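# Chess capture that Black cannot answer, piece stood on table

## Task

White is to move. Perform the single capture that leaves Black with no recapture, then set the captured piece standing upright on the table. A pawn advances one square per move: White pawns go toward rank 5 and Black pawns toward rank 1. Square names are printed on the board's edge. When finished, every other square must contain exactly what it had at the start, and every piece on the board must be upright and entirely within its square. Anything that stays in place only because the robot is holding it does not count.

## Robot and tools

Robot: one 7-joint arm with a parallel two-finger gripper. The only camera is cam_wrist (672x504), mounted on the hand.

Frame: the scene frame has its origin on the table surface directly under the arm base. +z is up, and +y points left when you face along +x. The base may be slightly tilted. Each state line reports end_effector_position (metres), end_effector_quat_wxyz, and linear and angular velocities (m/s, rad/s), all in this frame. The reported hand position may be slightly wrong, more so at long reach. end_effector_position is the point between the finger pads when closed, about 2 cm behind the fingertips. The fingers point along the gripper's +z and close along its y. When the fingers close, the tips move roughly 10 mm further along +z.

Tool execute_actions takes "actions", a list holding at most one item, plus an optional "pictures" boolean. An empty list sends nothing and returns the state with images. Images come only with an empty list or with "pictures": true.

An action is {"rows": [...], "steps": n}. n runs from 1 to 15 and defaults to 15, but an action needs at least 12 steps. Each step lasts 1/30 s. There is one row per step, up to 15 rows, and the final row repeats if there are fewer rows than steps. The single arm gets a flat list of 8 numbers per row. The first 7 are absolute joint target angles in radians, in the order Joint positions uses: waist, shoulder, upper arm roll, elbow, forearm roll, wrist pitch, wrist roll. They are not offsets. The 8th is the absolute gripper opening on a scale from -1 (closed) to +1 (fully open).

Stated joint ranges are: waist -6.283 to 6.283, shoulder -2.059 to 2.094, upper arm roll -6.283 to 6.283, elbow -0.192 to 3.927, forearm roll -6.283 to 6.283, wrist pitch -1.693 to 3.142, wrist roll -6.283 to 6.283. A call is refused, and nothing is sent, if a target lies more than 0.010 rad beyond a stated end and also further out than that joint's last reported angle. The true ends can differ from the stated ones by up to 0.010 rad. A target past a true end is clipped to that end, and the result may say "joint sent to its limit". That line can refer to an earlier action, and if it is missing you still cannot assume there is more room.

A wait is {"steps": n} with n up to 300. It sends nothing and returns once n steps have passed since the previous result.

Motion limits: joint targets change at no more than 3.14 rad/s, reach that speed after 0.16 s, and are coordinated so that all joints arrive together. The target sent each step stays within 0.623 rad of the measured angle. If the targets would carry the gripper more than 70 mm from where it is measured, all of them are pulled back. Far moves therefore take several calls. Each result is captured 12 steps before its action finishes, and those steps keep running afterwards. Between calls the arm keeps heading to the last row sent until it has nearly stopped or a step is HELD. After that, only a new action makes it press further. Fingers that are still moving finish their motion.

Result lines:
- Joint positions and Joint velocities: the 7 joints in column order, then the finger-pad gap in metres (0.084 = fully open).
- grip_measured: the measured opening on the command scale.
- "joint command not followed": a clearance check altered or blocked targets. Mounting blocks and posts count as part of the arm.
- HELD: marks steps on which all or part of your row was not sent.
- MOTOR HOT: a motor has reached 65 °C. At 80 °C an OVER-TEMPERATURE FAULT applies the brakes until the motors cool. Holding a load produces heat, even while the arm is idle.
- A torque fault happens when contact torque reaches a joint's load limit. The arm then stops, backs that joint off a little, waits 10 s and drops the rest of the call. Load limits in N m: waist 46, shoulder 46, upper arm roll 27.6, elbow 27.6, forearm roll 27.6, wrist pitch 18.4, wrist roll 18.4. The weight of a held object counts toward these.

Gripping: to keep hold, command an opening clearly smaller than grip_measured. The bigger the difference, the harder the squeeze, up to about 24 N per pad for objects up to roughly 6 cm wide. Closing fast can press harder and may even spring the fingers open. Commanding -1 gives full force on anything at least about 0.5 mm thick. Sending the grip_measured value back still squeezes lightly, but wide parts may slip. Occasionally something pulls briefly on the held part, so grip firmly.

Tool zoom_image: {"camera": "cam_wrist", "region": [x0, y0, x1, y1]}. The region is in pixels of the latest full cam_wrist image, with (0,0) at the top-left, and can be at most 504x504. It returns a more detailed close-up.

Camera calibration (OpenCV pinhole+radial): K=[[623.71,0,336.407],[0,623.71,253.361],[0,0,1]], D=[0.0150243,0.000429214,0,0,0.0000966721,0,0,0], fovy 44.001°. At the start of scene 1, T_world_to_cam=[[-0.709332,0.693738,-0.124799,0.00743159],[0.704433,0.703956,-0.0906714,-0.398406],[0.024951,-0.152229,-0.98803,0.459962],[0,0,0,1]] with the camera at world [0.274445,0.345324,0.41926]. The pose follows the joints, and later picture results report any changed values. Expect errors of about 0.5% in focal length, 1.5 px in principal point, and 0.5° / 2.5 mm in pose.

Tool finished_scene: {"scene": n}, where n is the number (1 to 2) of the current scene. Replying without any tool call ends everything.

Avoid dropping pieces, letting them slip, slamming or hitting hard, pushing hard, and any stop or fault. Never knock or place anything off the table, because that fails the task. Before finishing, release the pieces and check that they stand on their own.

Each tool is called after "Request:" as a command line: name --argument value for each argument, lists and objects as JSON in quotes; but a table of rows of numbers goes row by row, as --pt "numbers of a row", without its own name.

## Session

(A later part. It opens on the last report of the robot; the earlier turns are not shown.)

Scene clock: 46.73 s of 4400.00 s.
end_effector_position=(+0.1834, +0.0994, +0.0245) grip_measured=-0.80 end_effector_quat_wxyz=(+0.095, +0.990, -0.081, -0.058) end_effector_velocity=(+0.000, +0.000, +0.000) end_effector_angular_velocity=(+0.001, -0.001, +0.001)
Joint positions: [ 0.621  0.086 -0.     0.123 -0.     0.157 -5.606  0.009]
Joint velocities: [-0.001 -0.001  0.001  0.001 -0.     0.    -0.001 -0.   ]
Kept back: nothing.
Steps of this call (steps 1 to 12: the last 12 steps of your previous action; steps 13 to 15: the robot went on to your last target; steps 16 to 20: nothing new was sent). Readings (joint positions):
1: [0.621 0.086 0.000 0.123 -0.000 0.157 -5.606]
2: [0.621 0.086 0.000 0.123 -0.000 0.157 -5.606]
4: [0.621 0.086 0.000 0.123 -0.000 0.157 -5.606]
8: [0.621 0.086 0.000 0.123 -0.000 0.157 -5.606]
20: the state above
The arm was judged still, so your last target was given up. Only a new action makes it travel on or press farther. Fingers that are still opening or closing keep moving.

Request:
execute_actions --actions '[{"rows":[[0.621,0.06,0,0.12,0,0.18,-5.606,-1],[0.621,0.03,0,0.118,0,0.208,-5.62,-1],[0.62,0.0,0,0.125,0,0.24,-5.66,-1],[0.615,-0.015,0,0.15,0,0.275,-5.71,-1],[0.609,-0.01,0,0.19,0,0.305,-5.77,-1],[0.602,0.01,0,0.235,0,0.325,-5.83,-1],[0.595,0.035,0,0.28,0,0.338,-5.89,-1],[0.588,0.06,0,0.325,0,0.35,-5.95,-1],[0.58,0.09,0,0.37,0,0.358,-6.01,-1],[0.572,0.12,0,0.415,0,0.365,-6.07,-1],[0.564,0.15,0,0.46,0,0.372,-6.13,-1],[0.556,0.18,0,0.5,0,0.375,-6.19,-1],[0.549,0.21,0,0.53,0,0.368,-6.24,-1],[0.545,0.24,0,0.538,0,0.343,-6.27,-1],[0.545,0.27,0,0.542,0,0.317,-6.27,-1]]}]'

Request:
execute_actions --actions '[{"steps":30}]' --pictures true

Scene clock: 48.83 s of 4400.00 s.
end_effector_position=(+0.1830, +0.0993, +0.0258) grip_measured=-0.80 end_effector_quat_wxyz=(+0.096, +0.990, -0.081, -0.059) end_effector_velocity=(-0.006, +0.002, +0.047) end_effector_angular_velocity=(-0.012, +0.041, +0.047)
Joint positions: [ 0.621  0.077  0.     0.122  0.     0.167 -5.607  0.009]
Joint velocities: [-0.001 -0.311  0.    -0.042 -0.002  0.306 -0.05   0.   ]
Steps of this call (steps 1 to 60: nothing new was sent; steps 61 to 63: the first 3 steps of this action). Readings (joint positions):
61: [0.621 0.086 -0.000 0.123 0.000 0.157 -5.606]
62: [0.621 0.084 0.000 0.123 0.000 0.159 -5.606]
63: the state above

Scene clock: 49.83 s of 4400.00 s.
end_effector_position=(+0.3239, +0.1495, +0.0303) grip_measured=-0.80 end_effector_quat_wxyz=(+0.062, +0.974, +0.212, -0.048) end_effector_velocity=(+0.001, -0.000, -0.001) end_effector_angular_velocity=(+0.000, +0.000, +0.001)
Joint positions: [ 0.545  0.269  0.     0.541 -0.     0.317 -6.27   0.009]
Joint velocities: [-0.001  0.005 -0.001  0.004  0.001 -0.001 -0.004  0.   ]
Kept back: nothing.
Steps of this call (steps 1 to 12: the last 12 steps of your previous action; steps 13 to 30: the robot went on to your last target). Readings (joint positions):
1: [0.621 0.064 0.000 0.121 0.000 0.180 -5.611]
2: [0.621 0.046 0.000 0.121 -0.000 0.197 -5.625]
4: [0.618 0.015 0.000 0.137 -0.000 0.241 -5.678]
8: [0.598 0.030 0.000 0.260 -0.000 0.316 -5.856]
30: the state above
camera_calibration (this result's frames):
cam_wrist: T_world_to_cam=[[0.433692, -0.895859, 0.0966862, 0.0242706], [-0.899073, -0.423112, 0.112447, 0.41979], [-0.0598275, -0.135695, -0.988943, 0.201428], [0, 0, 0, 1]] pos_world=[0.378947, 0.226694, 0.14965]

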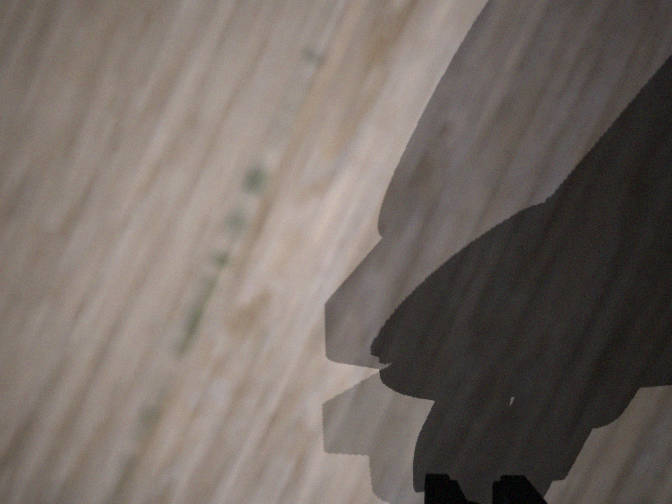

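Request:
execute_actions --actions '[{"rows":[[0.545,0.22,0,0.542,0,0.37,-6.2,-1],[0.545,0.16,0,0.545,0,0.43,-6.0,-1],[0.545,0.1,0,0.55,0,0.5,-5.8,-1],[0.545,0.05,0,0.55,0,0.55,-5.6,-1],[0.545,0.05,0,0.55,0,0.55,-5.3,-1],[0.545,0.05,0,0.6,0,0.6,-3.14,-1]],"steps":15}]'

Request:
execute_actions --actions '[{"steps":36}]'

Request:
execute_actions --actions '[{"rows":[[0.545,0.15,0,0.7,0,0.75,-3.14,-1],[0.545,0.15,0,0.7,0,0.75,-3.14,-1],[0.545,0.3,0,0.85,0,0.97,-3.14,-1],[0.545,0.3,0,0.85,0,0.97,-3.14,-1],[0.545,0.3,0,0.85,0,0.97,-3.14,-1],[0.545,0.48,0,1.02,0,1.22,-3.14,-1],[0.545,0.48,0,1.02,0,1.22,-3.14,-1],[0.545,0.48,0,1.02,0,1.22,-3.14,-1],[0.545,0.66,0,1.17,0,1.46,-3.14,-1],[0.545,0.66,0,1.17,0,1.46,-3.14,-1],[0.545,0.66,0,1.17,0,1.46,-3.14,-1],[0.545,0.8533,0,1.3274,0,1.7066,-3.14,-1]],"steps":15}]'

Request:
execute_actions --actions '[{"steps":40}]' --pictures true

Scene clock: 53.90 s of 4400.00 s.
end_effector_position=(+0.3232, +0.1493, +0.0323) grip_measured=-0.80 end_effector_quat_wxyz=(+0.062, +0.976, +0.204, -0.049) end_effector_velocity=(-0.020, +0.001, +0.080) end_effector_angular_velocity=(-0.083, +0.016, -0.551)
Joint positions: [ 0.545  0.262  0.     0.541 -0.     0.328 -6.255  0.009]
Joint velocities: [ 0.001 -0.306  0.003 -0.029 -0.001  0.382  0.552 -0.   ]
Steps of this call (steps 1 to 15: the robot went on to your last target; steps 16 to 110: nothing new was sent; then 0.30 s passed at rest; steps 111 to 113: the first 3 steps of this action). Readings (joint positions):
111: [0.545 0.270 0.000 0.542 -0.000 0.317 -6.270]
112: [0.545 0.269 0.000 0.542 -0.000 0.319 -6.267]
113: the state above

Scene clock: 55.10 s of 4400.00 s.
end_effector_position=(+0.3401, +0.1656, +0.1074) grip_measured=-0.80 end_effector_quat_wxyz=(-0.052, -0.251, +0.965, -0.060) end_effector_velocity=(+0.000, +0.001, +0.000) end_effector_angular_velocity=(-0.061, -0.125, -0.852)
Joint positions: [ 0.545  0.05   0.     0.6    0.     0.6   -3.208  0.009]
Joint velocities: [ 0.001 -0.001  0.001  0.001 -0.001 -0.001  0.865  0.   ]
Kept back: nothing.
Steps of this call (steps 1 to 12: the last 12 steps of your previous action; steps 13 to 36: the robot went on to your last target). Readings (joint positions):
1: [0.545 0.248 0.000 0.540 -0.000 0.345 -6.228]
2: [0.545 0.227 0.000 0.540 -0.000 0.367 -6.185]
4: [0.545 0.175 0.000 0.544 -0.000 0.419 -6.047]
8: [0.545 0.089 -0.000 0.565 0.000 0.532 -5.681]
36: the state above

Scene clock: 55.20 s of 4400.00 s.
end_effector_position=(+0.3392, +0.1650, +0.1063) grip_measured=-0.80 end_effector_quat_wxyz=(-0.058, -0.227, +0.970, -0.063) end_effector_velocity=(-0.028, -0.019, -0.042) end_effector_angular_velocity=(-0.243, +0.430, -0.290)
Joint positions: [ 0.545  0.058 -0.     0.609  0.     0.616 -3.16   0.009]
Joint velocities: [-0.002  0.324 -0.002  0.36   0.001  0.555  0.238  0.   ]
Steps of this call (steps 1 to 3: the first 3 steps of this action). Readings (joint positions):
1: [0.545 0.050 0.000 0.600 0.000 0.600 -3.185]
2: [0.545 0.051 0.000 0.602 0.000 0.603 -3.170]
3: the state above

Scene clock: 56.53 s of 4400.00 s.
end_effector_position=(+0.2422, +0.1135, +0.0610) grip_measured=-0.80 end_effector_quat_wxyz=(-0.584, -0.146, +0.780, -0.173) end_effector_velocity=(-0.000, +0.000, -0.000) end_effector_angular_velocity=(-0.001, +0.001, +0.000)
Joint positions: [ 0.545  0.853 -0.     1.327  0.     1.707 -3.14   0.009]
Joint velocities: [ 0.001  0.002 -0.     0.001  0.001  0.     0.001 -0.   ]
Kept back: nothing.
Steps of this call (steps 1 to 12: the last 12 steps of your previous action; steps 13 to 40: the robot went on to your last target). Readings (joint positions):
1: [0.545 0.074 -0.000 0.627 0.000 0.642 -3.153]
2: [0.545 0.102 -0.000 0.656 0.000 0.685 -3.149]
4: [0.545 0.184 -0.000 0.738 0.000 0.803 -3.144]
8: [0.545 0.400 0.000 0.942 0.000 1.105 -3.141]
40: the state above
camera_calibration (this result's frames):
cam_wrist: T_world_to_cam=[[-0.43552, 0.896286, -0.0836331, 0.0426167], [0.261372, 0.0370039, -0.964529, 0.0600024], [-0.861398, -0.441931, -0.25038, 0.405875], [0, 0, 0, 1]] pos_world=[0.352498, 0.138952, 0.163061]

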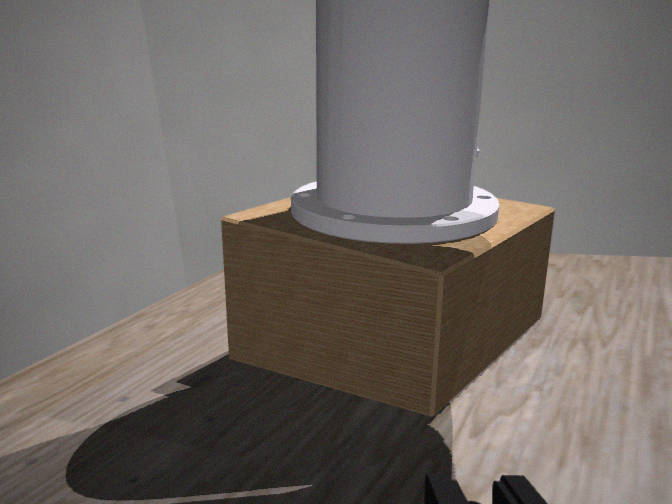

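Request:
execute_actions --actions '[{"rows":[[0.545,0.861,0,1.331,0,1.7025,-3.155,-1],[0.545,0.869,0,1.335,0,1.6985,-3.17,-1],[0.545,0.877,0,1.339,0,1.6945,-3.185,-1],[0.545,0.885,0,1.343,0,1.69,-3.2,-1],[0.545,0.893,0,1.3465,0,1.686,-3.215,-1],[0.545,0.901,0,1.35,0,1.682,-3.227,-1],[0.545,0.909,0,1.354,0,1.678,-3.227,-1],[0.545,0.916,0,1.3575,0,1.674,-3.227,-1],[0.545,0.922,0,1.3605,0,1.671,-3.227,-1],[0.545,0.927,0,1.363,0,1.668,-3.227,-1],[0.545,0.932,0,1.365,0,1.666,-3.227,-1],[0.545,0.9354,0,1.3669,0,1.664,-3.227,-1]],"steps":12}]'

Request:
execute_actions --actions '[{"steps":24}]' --pictures true

Scene clock: 57.87 s of 4400.00 s.
end_effector_position=(+0.2422, +0.1135, +0.0609) grip_measured=-0.80 end_effector_quat_wxyz=(-0.584, -0.146, +0.780, -0.173) end_effector_velocity=(+0.000, +0.000, +0.000) end_effector_angular_velocity=(-0.001, -0.001, -0.001)
Joint positions: [ 0.545  0.853  0.     1.327  0.     1.707 -3.14   0.009]
Joint velocities: [ 0.    -0.001  0.    -0.     0.001  0.     0.002  0.   ]
Kept back: the last 12 steps of this action.
Steps of this call (steps 1 to 15: the robot went on to your last target; steps 16 to 40: nothing new was sent). Readings (joint positions):
1: [0.545 0.853 -0.000 1.327 0.000 1.707 -3.140]
2: [0.545 0.853 -0.000 1.327 -0.000 1.707 -3.140]
4: [0.545 0.853 -0.000 1.327 -0.000 1.707 -3.140]
8: [0.545 0.853 -0.000 1.327 -0.000 1.707 -3.140]
40: the state above

Scene clock: 58.67 s of 4400.00 s.
end_effector_position=(+0.2416, +0.1099, +0.0305) grip_measured=-0.80 end_effector_quat_wxyz=(-0.591, -0.180, +0.773, -0.148) end_effector_velocity=(-0.001, -0.001, -0.001) end_effector_angular_velocity=(-0.000, +0.003, +0.001)
Joint positions: [ 0.545  0.935 -0.     1.367  0.     1.664 -3.227  0.009]
Joint velocities: [-0.     0.003  0.    -0.    -0.002 -0.001 -0.001 -0.   ]
Kept back: nothing.
Steps of this call (steps 1 to 12: the last 12 steps of your previous action; steps 13 to 24: the robot went on to your last target). Readings (joint positions):
1: [0.545 0.853 0.000 1.327 -0.000 1.707 -3.140]
2: [0.545 0.854 -0.000 1.328 0.000 1.706 -3.142]
4: [0.545 0.860 -0.000 1.332 0.000 1.703 -3.155]
8: [0.545 0.887 -0.000 1.344 -0.000 1.689 -3.202]
24: the state above
camera_calibration (this result's frames):
cam_wrist: T_world_to_cam=[[-0.457194, 0.889367, 0.000238957, 0.0464896], [0.22283, 0.11481, -0.968073, 0.0318329], [-0.860999, -0.442544, -0.250668, 0.396032], [0, 0, 0, 1]] pos_world=[0.355144, 0.13026, 0.130078]

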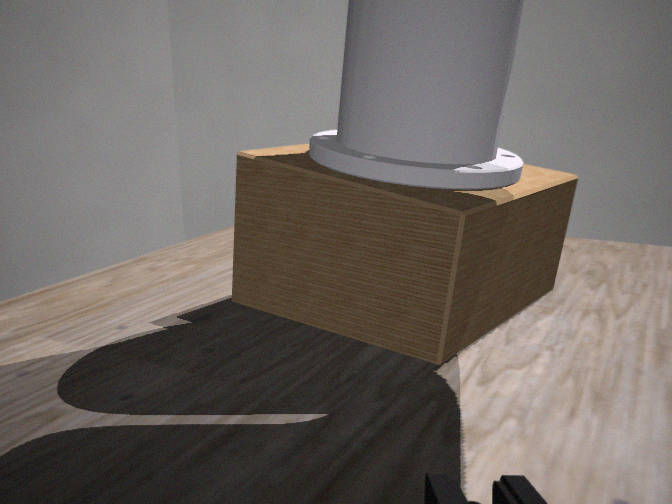

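Request:
execute_actions --actions '[{"rows":[[0.545,0.937,0,1.3677,0,1.663,-3.227,-1],[0.545,0.939,0,1.3686,0,1.662,-3.227,-1],[0.545,0.941,0,1.3696,0,1.661,-3.227,-1],[0.545,0.943,0,1.3705,0,1.66,-3.227,-1]],"steps":12}]'

Request:
execute_actions --actions '[{"steps":20}]' --pictures true

Scene clock: 60.17 s of 4400.00 s.
end_effector_position=(+0.2414, +0.1098, +0.0303) grip_measured=-0.80 end_effector_quat_wxyz=(-0.591, -0.180, +0.772, -0.148) end_effector_velocity=(+0.001, -0.001, +0.000) end_effector_angular_velocity=(-0.000, -0.001, -0.001)
Joint positions: [ 0.545  0.935 -0.     1.367  0.     1.664 -3.227  0.009]
Joint velocities: [-0.001 -0.001 -0.001  0.    -0.001 -0.    -0.    -0.   ]
Kept back: the last 12 steps of this action.
Steps of this call (steps 1 to 15: the robot went on to your last target; steps 16 to 45: nothing new was sent). Readings (joint positions):
1: [0.545 0.935 -0.000 1.367 -0.000 1.664 -3.227]
2: [0.545 0.935 -0.000 1.367 -0.000 1.664 -3.227]
4: [0.545 0.935 -0.000 1.367 -0.000 1.664 -3.227]
8: [0.545 0.935 -0.000 1.367 -0.000 1.664 -3.227]
45: the state above

Scene clock: 60.83 s of 4400.00 s.
end_effector_position=(+0.2413, +0.1095, +0.0286) grip_measured=-0.80 end_effector_quat_wxyz=(-0.592, -0.180, +0.772, -0.148) end_effector_velocity=(-0.002, -0.002, -0.001) end_effector_angular_velocity=(-0.004, +0.006, -0.005)
Joint positions: [ 0.545  0.942 -0.     1.371 -0.     1.663 -3.227  0.009]
Joint velocities: [-0.001  0.006 -0.002  0.     0.002  0.002 -0.     0.   ]
Kept back: nothing.
Steps of this call (steps 1 to 12: the last 12 steps of your previous action; steps 13 to 15: the robot went on to your last target; steps 16 to 20: nothing new was sent). Readings (joint positions):
1: [0.545 0.935 -0.000 1.367 0.000 1.664 -3.227]
2: [0.545 0.936 -0.000 1.367 0.000 1.664 -3.227]
4: [0.545 0.937 -0.000 1.368 -0.000 1.663 -3.227]
8: [0.545 0.940 -0.000 1.370 -0.000 1.665 -3.227]
20: the state above
The arm was judged still, so your last target was given up. Only a new action makes it travel on or press farther. Fingers that are still opening or closing keep moving.
camera_calibration (this result's frames):
cam_wrist: T_world_to_cam=[[-0.457025, 0.889454, 0.000345852, 0.0466333], [0.220945, 0.113904, -0.968612, 0.030651], [-0.861575, -0.442603, -0.248577, 0.395243], [0, 0, 0, 1]] pos_world=[0.355072, 0.129966, 0.127921]

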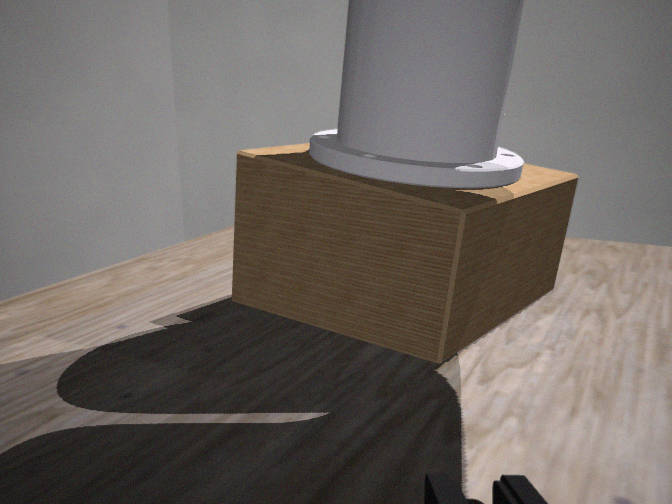

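Contact. Ease off and release.

Request:
execute_actions --actions '[{"rows":[[0.545,0.9395,0,1.369,0,1.662,-3.227,-1],[0.545,0.9395,0,1.369,0,1.662,-3.227,-1],[0.545,0.9395,0,1.369,0,1.662,-3.227,-0.9],[0.545,0.9395,0,1.369,0,1.662,-3.227,-0.82],[0.545,0.9395,0,1.369,0,1.662,-3.227,-0.77],[0.545,0.9395,0,1.369,0,1.662,-3.227,-0.72],[0.545,0.9395,0,1.369,0,1.662,-3.227,-0.6],[0.545,0.9395,0,1.369,0,1.662,-3.227,-0.45],[0.545,0.9395,0,1.369,0,1.662,-3.227,-0.3]],"steps":15}]'

Request:
execute_actions --actions '[{"rows":[[0.545,0.9395,0,1.369,0,1.662,-3.227,-0.3],[0.545,0.9395,0,1.369,0,1.662,-3.227,-0.3],[0.545,0.9395,0,1.369,0,1.662,-3.227,-0.3],[0.545,0.925,0,1.362,0,1.669,-3.227,-0.3],[0.545,0.909,0,1.354,0,1.678,-3.227,-0.3],[0.545,0.893,0,1.3465,0,1.686,-3.227,-0.3],[0.545,0.87,0,1.335,0,1.698,-3.227,-0.3],[0.545,0.85,0,1.33,0,1.71,-3.227,-0.3],[0.545,0.82,0,1.33,0,1.73,-3.227,-0.3],[0.545,0.79,0,1.33,0,1.75,-3.227,-0.3],[0.545,0.75,0,1.33,0,1.76,-3.227,-0.3],[0.545,0.71,0,1.33,0,1.76,-3.227,-0.3],[0.545,0.67,0,1.33,0,1.75,-3.227,-0.3],[0.545,0.63,0,1.33,0,1.73,-3.227,-0.3],[0.545,0.6,0,1.33,0,1.70,-3.227,-0.3]],"steps":15}]'

Request:
execute_actions --actions '[{"steps":26}]' --pictures true

Scene clock: 61.90 s of 4400.00 s.
end_effector_position=(+0.2408, +0.1093, +0.0285) grip_measured=-0.80 end_effector_quat_wxyz=(-0.592, -0.180, +0.772, -0.148) end_effector_velocity=(+0.001, +0.000, +0.001) end_effector_angular_velocity=(+0.005, -0.015, -0.001)
Joint positions: [ 0.545  0.942  0.     1.37   0.     1.663 -3.227  0.009]
Joint velocities: [-0.001 -0.016 -0.    -0.014  0.    -0.013  0.002 -0.   ]
Steps of this call (steps 1 to 29: nothing new was sent; steps 30 to 32: the first 3 steps of this action). Readings (joint positions):
30: [0.545 0.943 -0.000 1.371 -0.000 1.664 -3.227]
31: [0.545 0.943 -0.000 1.370 -0.000 1.664 -3.227]
32: the state above

Scene clock: 62.40 s of 4400.00 s.
end_effector_position=(+0.2412, +0.1095, +0.0283) grip_measured=-0.32 end_effector_quat_wxyz=(-0.591, -0.180, +0.773, -0.148) end_effector_velocity=(+0.001, +0.000, +0.004) end_effector_angular_velocity=(-0.003, +0.002, +0.001)
Joint positions: [ 0.545  0.941  0.     1.369  0.     1.661 -3.227  0.03 ]
Joint velocities: [-0.    -0.007 -0.     0.001 -0.002  0.01   0.     0.   ]
Steps of this call (steps 1 to 12: the last 12 steps of your previous action; steps 13 to 15: the first 3 steps of this action). Readings (joint positions):
13: [0.545 0.941 0.000 1.369 0.000 1.660 -3.227]
14: [0.545 0.941 0.000 1.369 0.000 1.660 -3.227]
15: the state above

Scene clock: 63.27 s of 4400.00 s.
end_effector_position=(+0.2990, +0.1484, +0.1300) grip_measured=-0.32 end_effector_quat_wxyz=(-0.485, -0.204, +0.840, -0.132) end_effector_velocity=(+0.008, +0.004, +0.007) end_effector_angular_velocity=(+0.013, -0.032, +0.002)
Joint positions: [ 0.545  0.603  0.     1.329 -0.     1.7   -3.227  0.03 ]
Joint velocities: [-0.001 -0.02  -0.     0.011  0.    -0.003  0.002 -0.   ]
Kept back: nothing.
Steps of this call (steps 1 to 12: the last 12 steps of your previous action; steps 13 to 26: the robot went on to your last target). Readings (joint positions):
1: [0.545 0.940 0.000 1.369 0.000 1.661 -3.227]
2: [0.545 0.939 0.000 1.368 0.000 1.662 -3.227]
4: [0.545 0.927 0.000 1.361 0.000 1.669 -3.227]
8: [0.545 0.865 0.000 1.338 -0.000 1.704 -3.227]
26: the state above
camera_calibration (this result's frames):
cam_wrist: T_world_to_cam=[[-0.478653, 0.877949, -0.0098851, 0.0479397], [0.432764, 0.226115, -0.87269, 0.0192334], [-0.763941, -0.421993, -0.488175, 0.48627], [0, 0, 0, 1]] pos_world=[0.386105, 0.158765, 0.254644]

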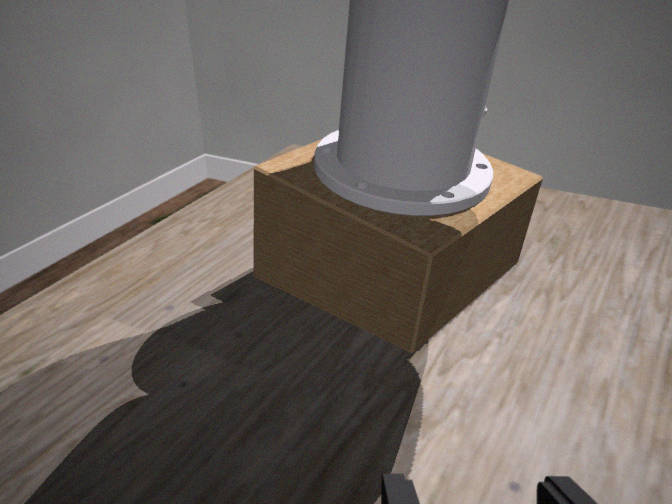

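Request:
execute_actions --actions '[{"rows":[[0.95,-0.35,0,0.45,0,0.69,-3.27,-0.3]],"steps":15}]'

Request:
execute_actions --actions '[{"steps":45}]' --pictures true

Scene clock: 63.83 s of 4400.00 s.
end_effector_position=(+0.2989, +0.1500, +0.1303) grip_measured=-0.32 end_effector_quat_wxyz=(-0.477, -0.208, +0.843, -0.132) end_effector_velocity=(-0.048, +0.047, -0.008) end_effector_angular_velocity=(+0.198, -0.401, +0.303)
Joint positions: [ 0.553  0.588 -0.002  1.315 -0.     1.684 -3.228  0.03 ]
Joint velocities: [ 0.293 -0.476 -0.078 -0.563 -0.01  -0.562 -0.038 -0.   ]
Steps of this call (steps 1 to 14: the robot went on to your last target; steps 15 to 17: the first 3 steps of this action). Readings (joint positions):
15: [0.545 0.600 -0.000 1.330 -0.000 1.700 -3.227]
16: [0.546 0.598 -0.000 1.327 -0.000 1.697 -3.227]
17: the state above

Scene clock: 65.33 s of 4400.00 s.
end_effector_position=(+0.2355, +0.2780, +0.1821) grip_measured=-0.32 end_effector_quat_wxyz=(+0.011, -0.471, +0.882, -0.028) end_effector_velocity=(+0.000, -0.000, +0.000) end_effector_angular_velocity=(+0.001, +0.000, -0.002)
Joint positions: [ 0.95 -0.35 -0.    0.45 -0.    0.69 -3.27  0.03]
Joint velocities: [-0.    -0.    -0.001 -0.     0.001 -0.     0.     0.   ]
Kept back: nothing.
Steps of this call (steps 1 to 12: the last 12 steps of your previous action; steps 13 to 45: the robot went on to your last target). Readings (joint positions):
1: [0.567 0.564 -0.005 1.288 -0.001 1.657 -3.230]
2: [0.593 0.524 -0.007 1.245 -0.001 1.615 -3.233]
4: [0.662 0.415 -0.002 1.141 -0.000 1.510 -3.240]
8: [0.782 0.171 0.004 0.901 0.000 1.267 -3.252]
45: the state above
The arm was judged still, so your last target was given up. Only a new action makes it travel on or press farther. Fingers that are still opening or closing keep moving.
camera_calibration (this result's frames):
cam_wrist: T_world_to_cam=[[-0.838547, 0.541408, -0.0609604, 0.0918579], [0.54314, 0.839502, -0.0153557, -0.289758], [0.0428627, -0.0459865, -0.998022, 0.316194], [0, 0, 0, 1]] pos_world=[0.220853, 0.20806, 0.316719]

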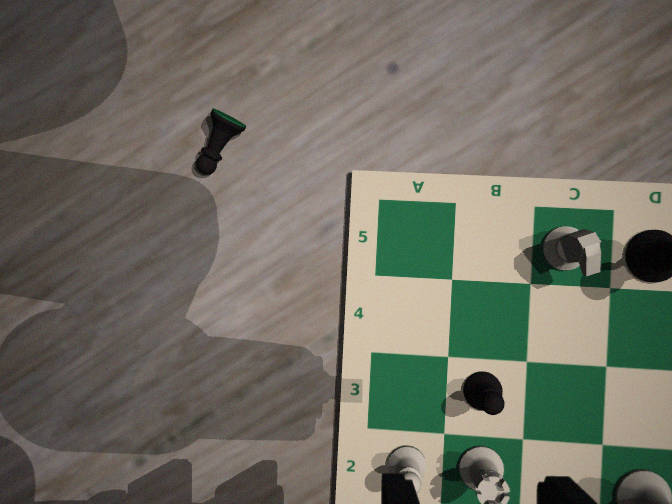

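Request:
execute_actions --actions '[{"rows":[[1.0,-0.35,0,0.38,0,0.62,-3.27,-0.4],[1.05,-0.35,0,0.31,0,0.55,-3.265,-0.4],[1.1,-0.35,0,0.24,0,0.475,-3.26,-0.4],[1.14,-0.34,0,0.18,0,0.40,-3.26,-0.4],[1.164,-0.3203,0,0.1395,0,0.3414,-3.259,-0.4]],"steps":15}]'

Request:
execute_actions --actions '[{"steps":24}]' --pictures true

Scene clock: 69.07 s of 4400.00 s.
end_effector_position=(+0.2327, +0.2788, +0.1793) grip_measured=-0.41 end_effector_quat_wxyz=(+0.014, -0.474, +0.880, -0.026) end_effector_velocity=(-0.124, +0.019, -0.115) end_effector_angular_velocity=(+0.125, -0.045, +0.317)
Joint positions: [ 0.959 -0.351 -0.002  0.438  0.     0.674 -3.27   0.026]
Joint velocities: [ 0.354 -0.027 -0.04  -0.458  0.    -0.574  0.004 -0.013]
Steps of this call (steps 1 to 90: nothing new was sent; then 0.63 s passed at rest; steps 91 to 93: the first 3 steps of this action). Readings (joint positions):
91: [0.950 -0.350 -0.000 0.450 -0.000 0.690 -3.270]
92: [0.952 -0.350 -0.000 0.448 0.000 0.687 -3.270]
93: the state above

Scene clock: 69.87 s of 4400.00 s.
end_effector_position=(+0.1393, +0.2523, +0.1001) grip_measured=-0.42 end_effector_quat_wxyz=(+0.008, -0.557, +0.830, -0.016) end_effector_velocity=(-0.002, -0.002, -0.001) end_effector_angular_velocity=(-0.004, +0.002, +0.001)
Joint positions: [ 1.164 -0.32  -0.     0.14   0.     0.342 -3.259  0.026]
Joint velocities: [ 0.002  0.001  0.    -0.004  0.    -0.001  0.001 -0.   ]
Kept back: nothing.
Steps of this call (steps 1 to 12: the last 12 steps of your previous action; steps 13 to 24: the robot went on to your last target). Readings (joint positions):
1: [0.976 -0.352 -0.003 0.416 0.000 0.648 -3.270]
2: [0.999 -0.352 -0.002 0.384 0.000 0.616 -3.268]
4: [1.044 -0.346 0.001 0.315 -0.000 0.548 -3.266]
8: [1.125 -0.328 0.001 0.197 -0.000 0.411 -3.261]
24: the state above
camera_calibration (this result's frames):
cam_wrist: T_world_to_cam=[[-0.930956, 0.363274, -0.0367755, 0.075524], [0.363926, 0.931341, -0.0126918, -0.215691], [0.0296399, -0.0251991, -0.999243, 0.233982], [0, 0, 0, 1]] pos_world=[0.14187, 0.179342, 0.233845]

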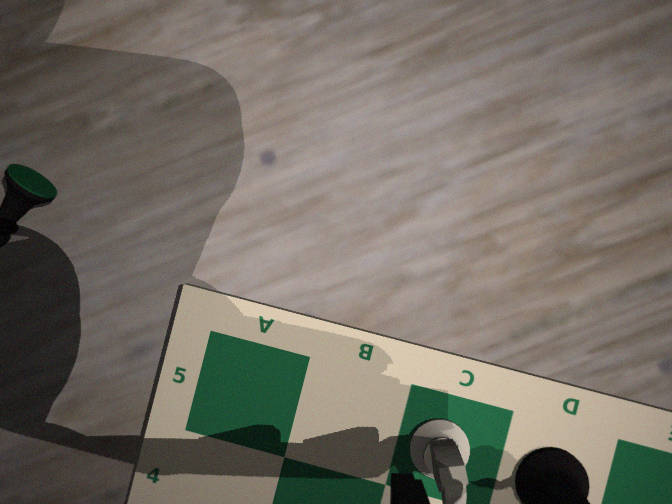

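Request:
execute_actions --actions '[{"rows":[[1.1645,-0.296,0,0.14,0,0.318,-3.258,-0.4],[1.165,-0.271,0,0.141,0,0.294,-3.258,-0.4],[1.1655,-0.247,0,0.142,0,0.271,-3.257,-0.4],[1.166,-0.222,0,0.1435,0,0.247,-3.257,-0.4],[1.1665,-0.198,0,0.145,0,0.225,-3.256,-0.4],[1.167,-0.173,0,0.147,0,0.202,-3.256,-0.4],[1.1675,-0.149,0,0.149,0,0.18,-3.255,-0.4],[1.168,-0.124,0,0.1515,0,0.157,-3.255,-0.4],[1.1685,-0.10,0,0.154,0,0.136,-3.254,-0.4],[1.169,-0.075,0,0.157,0,0.114,-3.254,-0.4],[1.169,-0.051,0,0.16,0,0.093,-3.253,-0.4],[1.169,-0.026,0,0.1625,0,0.070,-3.253,-0.4]],"steps":12}]'

Request:
execute_actions --actions '[{"steps":22}]' --pictures true

Scene clock: 71.00 s of 4400.00 s.
end_effector_position=(+0.1391, +0.2521, +0.0999) grip_measured=-0.42 end_effector_quat_wxyz=(+0.008, -0.557, +0.830, -0.016) end_effector_velocity=(-0.001, -0.000, -0.000) end_effector_angular_velocity=(-0.002, +0.001, +0.003)
Joint positions: [ 1.164 -0.32  -0.     0.14   0.     0.341 -3.259  0.026]
Joint velocities: [ 0.001  0.001  0.002 -0.    -0.001  0.     0.001 -0.   ]
Kept back: the last 12 steps of this action.
Steps of this call (steps 1 to 15: the robot went on to your last target; steps 16 to 34: nothing new was sent). Readings (joint positions):
1: [1.164 -0.320 -0.000 0.140 0.000 0.341 -3.259]
2: [1.164 -0.320 -0.000 0.140 0.000 0.341 -3.259]
4: [1.164 -0.320 -0.000 0.140 0.000 0.341 -3.259]
8: [1.164 -0.320 -0.000 0.140 0.000 0.341 -3.259]
34: the state above

Scene clock: 71.73 s of 4400.00 s.
end_effector_position=(+0.1397, +0.2524, +0.0503) grip_measured=-0.42 end_effector_quat_wxyz=(+0.008, -0.557, +0.830, -0.016) end_effector_velocity=(+0.002, +0.001, -0.002) end_effector_angular_velocity=(+0.006, -0.003, -0.002)
Joint positions: [ 1.169 -0.029 -0.     0.162  0.     0.072 -3.253  0.026]
Joint velocities: [-0.     0.018 -0.001  0.003  0.    -0.021  0.     0.   ]
Kept back: nothing.
Steps of this call (steps 1 to 12: the last 12 steps of your previous action; steps 13 to 22: the robot went on to your last target). Readings (joint positions):
1: [1.164 -0.320 -0.000 0.140 0.000 0.341 -3.259]
2: [1.164 -0.319 -0.000 0.140 -0.000 0.339 -3.259]
4: [1.164 -0.300 -0.000 0.141 0.000 0.320 -3.258]
8: [1.166 -0.220 0.000 0.144 -0.000 0.246 -3.257]
22: the state above
camera_calibration (this result's frames):
cam_wrist: T_world_to_cam=[[-0.930735, 0.363896, -0.0362271, 0.073764], [0.364522, 0.931114, -0.0122717, -0.216592], [0.0292659, -0.0246272, -0.999268, 0.184148], [0, 0, 0, 1]] pos_world=[0.142218, 0.179364, 0.184027]

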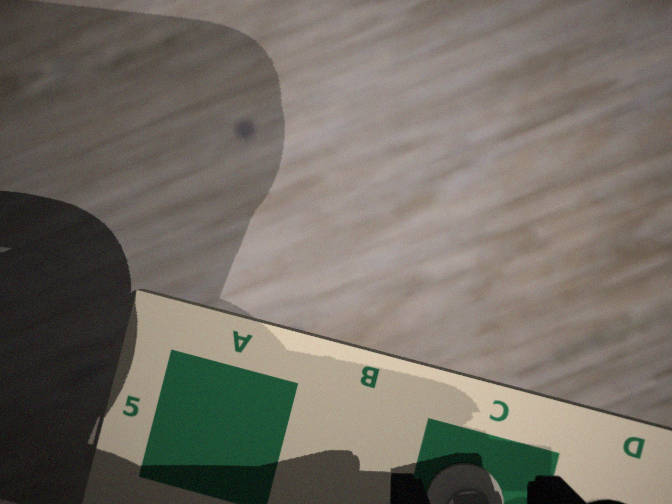

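Request:
execute_actions --actions '[{"rows":[[1.169,-0.026,0,0.1625,0,0.070,-3.253,-0.48],[1.169,-0.026,0,0.1625,0,0.070,-3.253,-0.55],[1.169,-0.026,0,0.1625,0,0.070,-3.253,-0.61],[1.169,-0.026,0,0.1625,0,0.070,-3.253,-0.66],[1.169,-0.026,0,0.1625,0,0.070,-3.253,-0.71],[1.169,-0.026,0,0.1625,0,0.070,-3.253,-0.75],[1.169,-0.026,0,0.1625,0,0.070,-3.253,-0.79],[1.169,-0.026,0,0.1625,0,0.070,-3.253,-0.83],[1.169,-0.026,0,0.1625,0,0.070,-3.253,-0.88],[1.169,-0.026,0,0.1625,0,0.070,-3.253,-0.94],[1.169,-0.026,0,0.1625,0,0.070,-3.253,-1]],"steps":12}]'

Request:
execute_actions --actions '[{"steps":18}]' --pictures true

Scene clock: 72.23 s of 4400.00 s.
end_effector_position=(+0.1395, +0.2522, +0.0498) grip_measured=-0.42 end_effector_quat_wxyz=(+0.008, -0.557, +0.830, -0.016) end_effector_velocity=(+0.000, -0.001, -0.000) end_effector_angular_velocity=(-0.001, +0.000, -0.001)
Joint positions: [ 1.169 -0.026 -0.     0.163 -0.     0.07  -3.253  0.026]
Joint velocities: [-0.002  0.001 -0.    -0.     0.     0.    -0.001 -0.   ]
Kept back: the last 12 steps of this action.
Steps of this call (steps 1 to 15: the robot went on to your last target). Readings (joint positions):
1: [1.169 -0.028 -0.000 0.163 0.000 0.071 -3.253]
2: [1.169 -0.028 -0.000 0.163 0.000 0.071 -3.253]
4: [1.169 -0.027 -0.000 0.163 0.000 0.070 -3.253]
8: [1.169 -0.026 -0.000 0.163 0.000 0.070 -3.253]
15: the state above

Scene clock: 72.83 s of 4400.00 s.
end_effector_position=(+0.1396, +0.2522, +0.0498) grip_measured=-0.83 end_effector_quat_wxyz=(+0.008, -0.557, +0.830, -0.016) end_effector_velocity=(+0.000, -0.000, -0.000) end_effector_angular_velocity=(-0.000, +0.000, -0.000)
Joint positions: [ 1.169 -0.026  0.     0.163 -0.     0.07  -3.253  0.007]
Joint velocities: [ 0.     0.001 -0.     0.     0.002 -0.    -0.001 -0.   ]
Kept back: nothing.
Steps of this call (steps 1 to 12: the last 12 steps of your previous action; steps 13 to 15: the robot went on to your last target; steps 16 to 18: nothing new was sent). Readings (joint positions):
1: [1.169 -0.026 -0.000 0.163 0.000 0.070 -3.253]
2: [1.169 -0.026 -0.000 0.163 0.000 0.070 -3.253]
4: [1.169 -0.026 -0.000 0.163 -0.000 0.070 -3.253]
8: [1.169 -0.026 0.000 0.163 -0.000 0.070 -3.253]
18: the state above
The arm was judged still, so your last target was given up. Only a new action makes it travel on or press farther. Fingers that are still opening or closing keep moving.
camera_calibration (this result's frames):
cam_wrist: T_world_to_cam=[[-0.930764, 0.36383, -0.0361458, 0.0737221], [0.36447, 0.931127, -0.0128202, -0.216348], [0.028992, -0.0251066, -0.999264, 0.183821], [0, 0, 0, 1]] pos_world=[0.142141, 0.17924, 0.183576]

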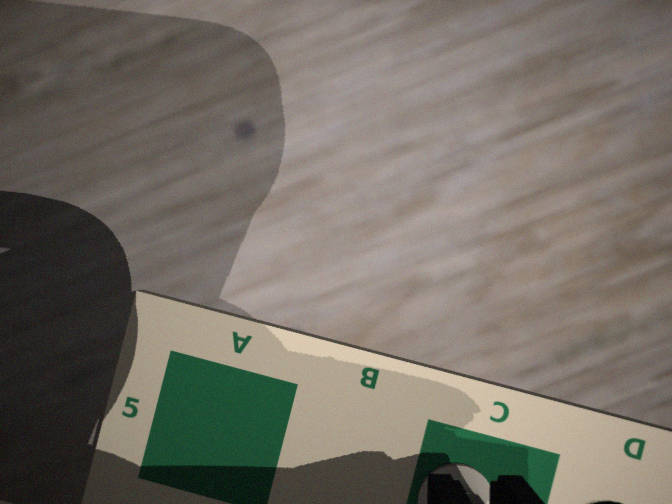

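Request:
execute_actions --actions '[{"rows":[[1.169,-0.045,0,0.16,0,0.087,-3.253,-1],[1.168,-0.07,0,0.157,0,0.109,-3.253,-1],[1.166,-0.095,0,0.156,0,0.133,-3.253,-1],[1.155,-0.11,0,0.16,0,0.152,-3.253,-1],[1.135,-0.11,0,0.172,0,0.165,-3.253,-1],[1.11,-0.102,0,0.187,0,0.173,-3.253,-1],[1.085,-0.092,0,0.202,0,0.179,-3.253,-1],[1.06,-0.081,0,0.217,0,0.184,-3.253,-1],[1.035,-0.069,0,0.232,0,0.188,-3.253,-1],[1.01,-0.056,0,0.247,0,0.191,-3.253,-1],[0.985,-0.043,0,0.262,0,0.194,-3.253,-1],[0.963,-0.028,0,0.276,0,0.194,-3.253,-1],[0.948,-0.01,0,0.286,0,0.187,-3.253,-1],[0.941,0.012,0,0.291,0,0.171,-3.253,-1],[0.9402,0.035,0,0.293,0,0.150,-3.253,-1]]}]'

Request:
execute_actions --actions '[{"rows":[[0.9402,0.035,0,0.293,0,0.150,-3.253,-1],[0.9402,0.04,0,0.2934,0,0.1457,-3.253,-1],[0.9402,0.045,0,0.2938,0,0.141,-3.253,-1],[0.9402,0.05,0,0.2943,0,0.1366,-3.253,-1],[0.9402,0.0562,0,0.2948,0,0.1309,-3.253,-1]],"steps":12}]'

Request:
execute_actions --actions '[{"steps":24}]' --pictures true

Scene clock: 75.27 s of 4400.00 s.
end_effector_position=(+0.1391, +0.2515, +0.0507) grip_measured=-0.83 end_effector_quat_wxyz=(+0.007, -0.557, +0.830, -0.016) end_effector_velocity=(-0.010, -0.016, +0.035) end_effector_angular_velocity=(-0.047, +0.026, -0.000)
Joint positions: [ 1.169 -0.033  0.     0.161  0.     0.078 -3.253  0.007]
Joint velocities: [-0.003 -0.247  0.003 -0.052 -0.001  0.249  0.     0.   ]
Steps of this call (steps 1 to 70: nothing new was sent; steps 71 to 73: the first 3 steps of this action). Readings (joint positions):
71: [1.169 -0.026 -0.000 0.163 0.000 0.070 -3.253]
72: [1.169 -0.027 0.000 0.162 0.000 0.072 -3.253]
73: the state above

Scene clock: 75.67 s of 4400.00 s.
end_effector_position=(+0.2017, +0.2480, +0.0660) grip_measured=-0.83 end_effector_quat_wxyz=(+0.012, -0.480, +0.877, -0.026) end_effector_velocity=(+0.216, -0.042, -0.036) end_effector_angular_velocity=(-0.019, -0.069, -0.599)
Joint positions: [ 0.991 -0.038 -0.001  0.26   0.     0.186 -3.253  0.007]
Joint velocities: [-0.58   0.462 -0.02   0.372  0.004 -0.086 -0.001 -0.   ]
Kept back: the last 12 steps of this action.
Steps of this call (steps 1 to 12: the last 12 steps of your previous action). Readings (joint positions):
1: [1.169 -0.044 0.000 0.159 -0.000 0.089 -3.253]
2: [1.168 -0.059 0.000 0.158 -0.000 0.103 -3.253]
4: [1.154 -0.087 0.001 0.163 -0.000 0.134 -3.253]
8: [1.081 -0.084 0.000 0.205 -0.000 0.173 -3.253]
12: the state above

Scene clock: 76.47 s of 4400.00 s.
end_effector_position=(+0.2186, +0.2417, +0.0506) grip_measured=-0.83 end_effector_quat_wxyz=(+0.011, -0.459, +0.888, -0.029) end_effector_velocity=(+0.001, -0.000, +0.000) end_effector_angular_velocity=(+0.001, -0.001, -0.003)
Joint positions: [ 0.94   0.056  0.     0.295 -0.     0.131 -3.253  0.007]
Joint velocities: [-0.002 -0.001 -0.002  0.     0.    -0.    -0.001 -0.   ]
Kept back: nothing.
Steps of this call (steps 1 to 12: the last 12 steps of your previous action; steps 13 to 24: the robot went on to your last target). Readings (joint positions):
1: [0.974 -0.022 -0.001 0.271 0.000 0.180 -3.253]
2: [0.962 -0.004 -0.002 0.279 0.000 0.172 -3.253]
4: [0.949 0.022 -0.001 0.287 0.000 0.157 -3.253]
8: [0.943 0.049 0.000 0.292 -0.000 0.138 -3.253]
24: the state above
camera_calibration (this result's frames):
cam_wrist: T_world_to_cam=[[-0.82376, 0.563549, -0.0619091, 0.0807386], [0.56538, 0.824675, -0.0160261, -0.253358], [0.0420234, -0.0482038, -0.997953, 0.18476], [0, 0, 0, 1]] pos_world=[0.201988, 0.172344, 0.18532]

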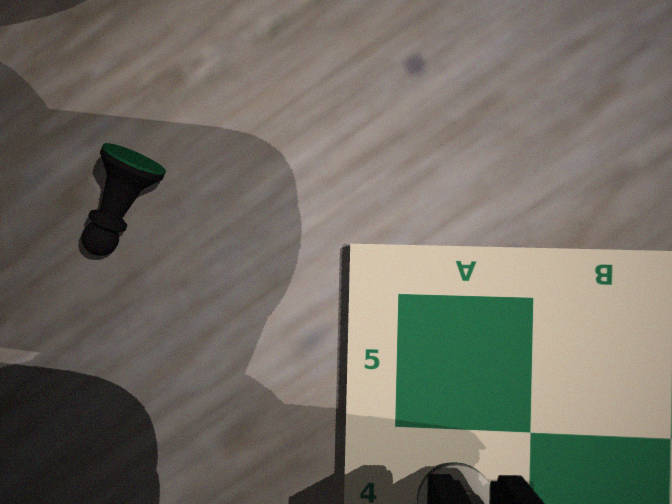

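Request:
execute_actions --actions '[{"rows":[[0.9402,0.058,0,0.295,0,0.129,-3.253,-0.9],[0.9402,0.058,0,0.295,0,0.129,-3.253,-0.84],[0.9402,0.058,0,0.295,0,0.129,-3.253,-0.8],[0.9402,0.058,0,0.295,0,0.129,-3.253,-0.75],[0.9402,0.058,0,0.295,0,0.129,-3.253,-0.65],[0.9402,0.058,0,0.295,0,0.129,-3.253,-0.55],[0.9402,0.058,0,0.295,0,0.129,-3.253,-0.45]],"steps":12}]'

Request:
execute_actions --actions '[{"rows":[[0.94,0.04,0,0.293,0,0.146,-3.253,-0.45],[0.939,0.015,0,0.291,0,0.169,-3.253,-0.45],[0.937,-0.015,0,0.288,0,0.196,-3.253,-0.45],[0.935,-0.045,0,0.286,0,0.224,-3.253,-0.45],[0.933,-0.075,0,0.284,0,0.252,-3.253,-0.45],[0.931,-0.105,0,0.282,0,0.28,-3.253,-0.45],[0.93,-0.135,0,0.281,0,0.31,-3.253,-0.45],[0.93,-0.165,0,0.281,0,0.34,-3.253,-0.45]],"steps":12}]'

Request:
execute_actions --actions '[{"rows":[[0.8,-0.15,0,0.31,0,0.42,-3.7,-0.45],[0.8,-0.15,0,0.31,0,0.42,-3.7,-0.45],[0.8,-0.15,0,0.31,0,0.42,-3.7,-0.45],[0.8,-0.15,0,0.31,0,0.42,-3.7,-0.45],[0.55,0.03,0,0.383,0,0.4965,-6.28,-0.45]],"steps":15}]' --pictures true

Request:
execute_actions --actions '[{"steps":45}]'

Scene clock: 78.10 s of 4400.00 s.
end_effector_position=(+0.2186, +0.2417, +0.0506) grip_measured=-0.83 end_effector_quat_wxyz=(+0.011, -0.459, +0.888, -0.029) end_effector_velocity=(-0.000, +0.000, +0.000) end_effector_angular_velocity=(+0.000, -0.000, +0.001)
Joint positions: [ 0.94   0.056  0.     0.295 -0.     0.131 -3.253  0.007]
Joint velocities: [ 0.002 -0.    -0.    -0.     0.001 -0.    -0.001 -0.   ]
Kept back: the last 12 steps of this action.
Steps of this call (steps 1 to 15: the robot went on to your last target; steps 16 to 49: nothing new was sent). Readings (joint positions):
1: [0.940 0.056 0.000 0.295 -0.000 0.131 -3.253]
2: [0.940 0.056 0.000 0.295 -0.000 0.131 -3.253]
4: [0.940 0.056 0.000 0.295 -0.000 0.131 -3.253]
8: [0.940 0.056 0.000 0.295 -0.000 0.131 -3.253]
49: the state above

Scene clock: 78.50 s of 4400.00 s.
end_effector_position=(+0.2186, +0.2417, +0.0503) grip_measured=-0.47 end_effector_quat_wxyz=(+0.011, -0.459, +0.888, -0.029) end_effector_velocity=(+0.000, -0.001, -0.000) end_effector_angular_velocity=(-0.001, +0.000, -0.002)
Joint positions: [ 0.94   0.058 -0.     0.295 -0.     0.129 -3.253  0.024]
Joint velocities: [ 0.     0.    -0.002 -0.     0.     0.     0.     0.   ]
Kept back: the last 12 steps of this action.
Steps of this call (steps 1 to 12: the last 12 steps of your previous action). Readings (joint positions):
1: [0.940 0.056 0.000 0.295 -0.000 0.131 -3.253]
2: [0.940 0.056 -0.000 0.295 0.000 0.131 -3.253]
4: [0.940 0.057 -0.000 0.295 0.000 0.130 -3.253]
8: [0.940 0.058 0.000 0.295 -0.000 0.129 -3.253]
12: the state above

Scene clock: 79.00 s of 4400.00 s.
end_effector_position=(+0.2207, +0.2418, +0.0966) grip_measured=-0.47 end_effector_quat_wxyz=(+0.010, -0.460, +0.887, -0.030) end_effector_velocity=(+0.014, -0.049, +0.007) end_effector_angular_velocity=(-0.133, +0.098, +0.417)
Joint positions: [ 0.926 -0.158  0.001  0.283 -0.     0.335 -3.269  0.024]
Joint velocities: [-0.149 -0.042  0.016  0.026 -0.003  0.206 -0.556  0.   ]
Steps of this call (steps 1 to 12: the last 12 steps of your previous action; steps 13 to 15: the first 3 steps of this action). Readings (joint positions):
13: [0.930 -0.150 -0.000 0.283 0.000 0.322 -3.253]
14: [0.930 -0.156 0.000 0.283 -0.000 0.328 -3.256]
15: the state above
camera_calibration (this result's frames):
cam_wrist: T_world_to_cam=[[-0.825066, 0.561492, -0.0631918, 0.0862045], [0.563463, 0.825948, -0.0178926, -0.253623], [0.0421466, -0.0503688, -0.997841, 0.231075], [0, 0, 0, 1]] pos_world=[0.204293, 0.172715, 0.231486]

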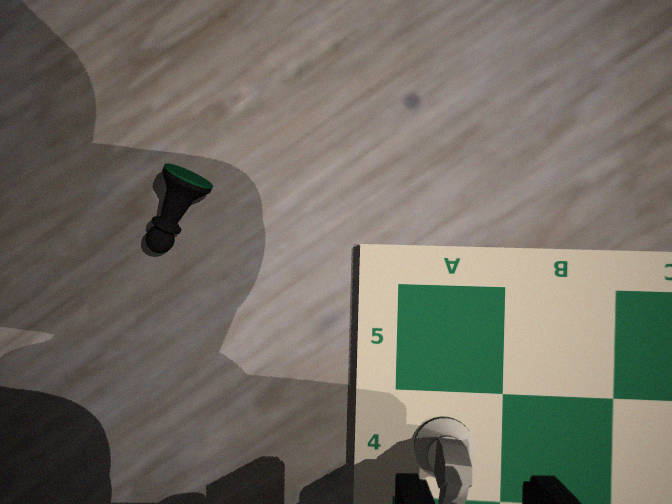

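Scene clock: 80.50 s of 4400.00 s.
end_effector_position=(+0.2626, +0.1256, +0.0673) grip_measured=-0.47 end_effector_quat_wxyz=(+0.072, +0.969, +0.215, -0.096) end_effector_velocity=(-0.000, +0.000, -0.000) end_effector_angular_velocity=(+0.004, +0.006, +0.025)
Joint positions: [ 0.55   0.03  -0.     0.383  0.     0.496 -6.278  0.024]
Joint velocities: [ 0.     0.001  0.001 -0.     0.001 -0.    -0.025 -0.   ]
Kept back: nothing.
Steps of this call (steps 1 to 12: the last 12 steps of your previous action; steps 13 to 45: the robot went on to your last target). Readings (joint positions):
1: [0.919 -0.159 0.001 0.285 -0.000 0.343 -3.295]
2: [0.907 -0.158 0.001 0.288 -0.000 0.352 -3.338]
4: [0.862 -0.152 0.002 0.299 -0.000 0.379 -3.464]
8: [0.721 -0.073 -0.002 0.337 0.000 0.431 -3.728]
45: the state above

Knight is well placed. Descend on the pawn.

Request:
execute_actions --actions '[{"rows":[[0.55,0.048,0,0.386,0,0.481,-6.28,-0.45],[0.55,0.066,0,0.388,0,0.465,-6.28,-0.45],[0.551,0.084,0,0.39,0,0.449,-6.28,-0.45],[0.551,0.102,0,0.391,0,0.432,-6.28,-0.45],[0.551,0.12,0,0.393,0,0.416,-6.28,-0.45],[0.551,0.138,0,0.395,0,0.40,-6.28,-0.45],[0.552,0.156,0,0.397,0,0.384,-6.28,-0.45],[0.552,0.174,0,0.399,0,0.368,-6.28,-0.45],[0.552,0.19,0,0.4005,0,0.354,-6.28,-0.45],[0.552,0.203,0,0.402,0,0.3425,-6.28,-0.45],[0.552,0.2162,0,0.4034,0,0.3307,-6.28,-0.45]],"steps":12}]'

Request:
execute_actions --actions '[{"steps":24}]' --pictures true

Scene clock: 81.27 s of 4400.00 s.
end_effector_position=(+0.2626, +0.1256, +0.0673) grip_measured=-0.47 end_effector_quat_wxyz=(+0.072, +0.969, +0.216, -0.096) end_effector_velocity=(-0.000, -0.000, -0.000) end_effector_angular_velocity=(+0.001, +0.000, -0.003)
Joint positions: [ 0.55   0.03  -0.     0.383 -0.     0.497 -6.28   0.024]
Joint velocities: [-0.001  0.     0.    -0.001  0.002 -0.    -0.001 -0.   ]
Kept back: the last 12 steps of this action.
Steps of this call (steps 1 to 15: the robot went on to your last target; steps 16 to 23: nothing new was sent). Readings (joint positions):
1: [0.550 0.030 -0.000 0.383 0.000 0.496 -6.278]
2: [0.550 0.030 -0.000 0.383 0.000 0.496 -6.279]
4: [0.550 0.030 -0.000 0.383 0.000 0.496 -6.279]
8: [0.550 0.030 -0.000 0.383 0.000 0.496 -6.280]
23: the state above

Scene clock: 82.07 s of 4400.00 s.
end_effector_position=(+0.2629, +0.1217, +0.0238) grip_measured=-0.47 end_effector_quat_wxyz=(+0.072, +0.969, +0.217, -0.096) end_effector_velocity=(-0.001, -0.000, -0.001) end_effector_angular_velocity=(-0.001, +0.003, +0.004)
Joint positions: [ 0.552  0.215 -0.     0.403  0.     0.331 -6.28   0.024]
Joint velocities: [ 0.001  0.005 -0.    -0.    -0.003 -0.003 -0.001  0.   ]
Kept back: nothing.
Steps of this call (steps 1 to 12: the last 12 steps of your previous action; steps 13 to 24: the robot went on to your last target). Readings (joint positions):
1: [0.550 0.030 0.000 0.383 0.000 0.496 -6.280]
2: [0.550 0.031 -0.000 0.383 -0.000 0.495 -6.280]
4: [0.550 0.046 -0.000 0.386 0.000 0.481 -6.280]
8: [0.551 0.106 0.000 0.392 -0.000 0.429 -6.280]
24: the state above
camera_calibration (this result's frames):
cam_wrist: T_world_to_cam=[[0.448749, -0.888739, 0.0936359, 0.0217214], [-0.881469, -0.422946, 0.210068, 0.346926], [-0.147093, -0.176805, -0.973192, 0.215149], [0, 0, 0, 1]] pos_world=[0.327704, 0.204075, 0.134469]

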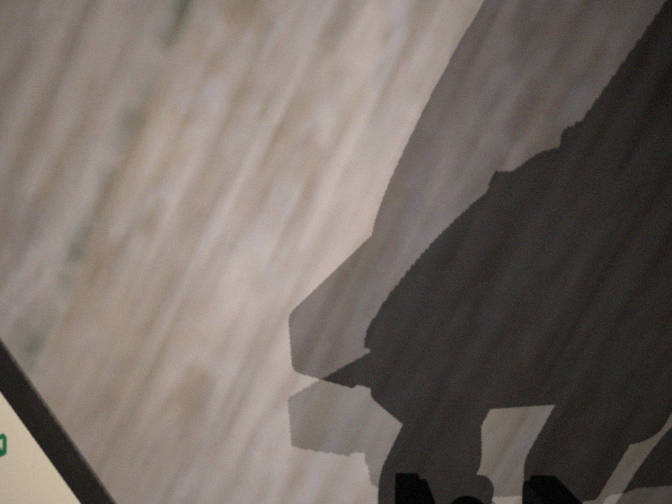

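Request:
execute_actions --actions '[{"rows":[[0.552,0.2162,0,0.4034,0,0.3307,-6.28,-0.52],[0.552,0.2162,0,0.4034,0,0.3307,-6.28,-0.58],[0.552,0.2162,0,0.4034,0,0.3307,-6.28,-0.63],[0.552,0.2162,0,0.4034,0,0.3307,-6.28,-0.68],[0.552,0.2162,0,0.4034,0,0.3307,-6.28,-0.72],[0.552,0.2162,0,0.4034,0,0.3307,-6.28,-0.76],[0.552,0.2162,0,0.4034,0,0.3307,-6.28,-0.8],[0.552,0.2162,0,0.4034,0,0.3307,-6.28,-0.86],[0.552,0.2162,0,0.4034,0,0.3307,-6.28,-0.93],[0.552,0.2162,0,0.4034,0,0.3307,-6.28,-1]],"steps":14}]'

Request:
execute_actions --actions '[{"rows":[[0.552,0.19,0,0.402,0,0.355,-6.28,-1],[0.552,0.15,0,0.41,0,0.4,-6.2,-1],[0.55,0.1,0,0.43,0,0.47,-6.0,-1],[0.548,0.07,0,0.47,0,0.54,-5.8,-1],[0.545,0.05,0,0.52,0,0.6,-5.5,-1],[0.545,0.05,0,0.6,0,0.65,-3.227,-1]],"steps":15}]'

Request:
execute_actions --actions '[{"steps":36}]'

Request:
execute_actions --actions '[{"rows":[[0.545,0.15,0,0.7,0,0.75,-3.227,-1],[0.545,0.15,0,0.7,0,0.75,-3.227,-1],[0.545,0.3,0,0.85,0,0.97,-3.227,-1],[0.545,0.3,0,0.85,0,0.97,-3.227,-1],[0.545,0.3,0,0.85,0,0.97,-3.227,-1],[0.545,0.48,0,1.02,0,1.22,-3.227,-1],[0.545,0.48,0,1.02,0,1.22,-3.227,-1],[0.545,0.48,0,1.02,0,1.22,-3.227,-1],[0.545,0.66,0,1.17,0,1.46,-3.227,-1],[0.545,0.66,0,1.17,0,1.46,-3.227,-1],[0.545,0.66,0,1.17,0,1.46,-3.227,-1],[0.545,0.8533,0,1.3274,0,1.7066,-3.227,-1]],"steps":15}]'

Request:
execute_actions --actions '[{"steps":36}]' --pictures true

Scene clock: 84.30 s of 4400.00 s.
end_effector_position=(+0.2626, +0.1215, +0.0236) grip_measured=-0.53 end_effector_quat_wxyz=(+0.072, +0.969, +0.217, -0.096) end_effector_velocity=(-0.002, -0.001, -0.000) end_effector_angular_velocity=(-0.001, +0.003, +0.000)
Joint positions: [ 0.552  0.216  0.     0.403 -0.     0.331 -6.28   0.021]
Joint velocities: [ 0.001 -0.    -0.    -0.003  0.001  0.001 -0.001 -0.074]
Steps of this call (steps 1 to 30: the robot went on to your last target; steps 31 to 65: nothing new was sent; steps 66 to 67: the first 2 steps of this action). Readings (joint positions):
66: [0.552 0.216 0.000 0.403 0.000 0.331 -6.280]
67: the state above

Scene clock: 84.80 s of 4400.00 s.
end_effector_position=(+0.2621, +0.1215, +0.0255) grip_measured=-0.79 end_effector_quat_wxyz=(+0.073, +0.969, +0.216, -0.097) end_effector_velocity=(-0.003, +0.008, +0.070) end_effector_angular_velocity=(-0.046, +0.021, -0.148)
Joint positions: [ 0.552  0.208  0.     0.403 -0.     0.341 -6.278  0.009]
Joint velocities: [ 0.002 -0.289  0.002 -0.011  0.     0.331  0.151 -0.   ]
Steps of this call (steps 1 to 12: the last 12 steps of your previous action; steps 13 to 15: the first 3 steps of this action). Readings (joint positions):
13: [0.552 0.216 0.000 0.403 -0.000 0.331 -6.280]
14: [0.552 0.215 0.000 0.403 0.000 0.333 -6.280]
15: the state above

Scene clock: 86.00 s of 4400.00 s.
end_effector_position=(+0.3284, +0.1598, +0.1055) grip_measured=-0.79 end_effector_quat_wxyz=(-0.081, -0.307, +0.946, -0.060) end_effector_velocity=(+0.001, -0.000, +0.001) end_effector_angular_velocity=(-0.151, -0.214, -1.281)
Joint positions: [ 0.545  0.05   0.     0.6    0.     0.65  -3.33   0.009]
Joint velocities: [-0.001 -0.001 -0.     0.    -0.     0.     1.306 -0.   ]
Kept back: nothing.
Steps of this call (steps 1 to 12: the last 12 steps of your previous action; steps 13 to 36: the robot went on to your last target). Readings (joint positions):
1: [0.552 0.196 0.000 0.403 -0.000 0.355 -6.267]
2: [0.552 0.179 0.000 0.405 -0.000 0.375 -6.244]
4: [0.551 0.143 0.000 0.418 -0.000 0.426 -6.145]
8: [0.548 0.094 -0.000 0.495 0.000 0.537 -5.843]
36: the state above

Scene clock: 86.10 s of 4400.00 s.
end_effector_position=(+0.3287, +0.1597, +0.1043) grip_measured=-0.79 end_effector_quat_wxyz=(-0.085, -0.271, +0.957, -0.064) end_effector_velocity=(+0.015, -0.000, -0.049) end_effector_angular_velocity=(-0.267, +0.396, -0.406)
Joint positions: [ 0.545  0.062 -0.     0.614  0.     0.666 -3.256  0.009]
Joint velocities: [-0.002  0.482 -0.003  0.521 -0.001  0.549  0.36  -0.   ]
Steps of this call (steps 1 to 3: the first 3 steps of this action). Readings (joint positions):
1: [0.545 0.050 0.000 0.600 0.000 0.650 -3.294]
2: [0.545 0.052 0.000 0.602 0.000 0.653 -3.271]
3: the state above

Scene clock: 87.30 s of 4400.00 s.
end_effector_position=(+0.2423, +0.1136, +0.0610) grip_measured=-0.79 end_effector_quat_wxyz=(-0.591, -0.180, +0.773, -0.148) end_effector_velocity=(-0.000, -0.000, -0.000) end_effector_angular_velocity=(-0.000, +0.002, -0.001)
Joint positions: [ 0.545  0.853 -0.     1.327  0.     1.707 -3.227  0.009]
Joint velocities: [-0.001  0.002 -0.     0.001 -0.     0.001 -0.001 -0.   ]
Kept back: nothing.
Steps of this call (steps 1 to 12: the last 12 steps of your previous action; steps 13 to 36: the robot went on to your last target). Readings (joint positions):
1: [0.545 0.085 -0.000 0.638 0.000 0.691 -3.247]
2: [0.545 0.120 -0.000 0.674 0.000 0.731 -3.240]
4: [0.545 0.203 -0.000 0.756 0.000 0.837 -3.233]
8: [0.545 0.407 0.000 0.950 0.000 1.117 -3.229]
36: the state above
camera_calibration (this result's frames):
cam_wrist: T_world_to_cam=[[-0.457208, 0.88936, 0.000302033, 0.0435402], [0.222784, 0.114859, -0.968078, 0.0607545], [-0.861004, -0.442545, -0.25065, 0.405931], [0, 0, 0, 1]] pos_world=[0.35588, 0.133942, 0.160549]

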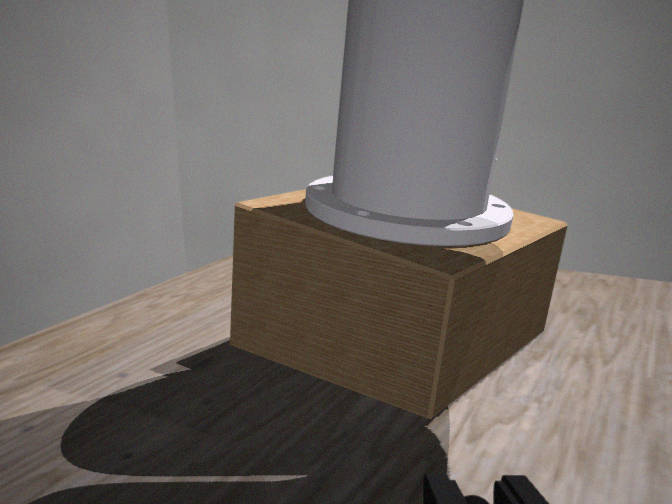

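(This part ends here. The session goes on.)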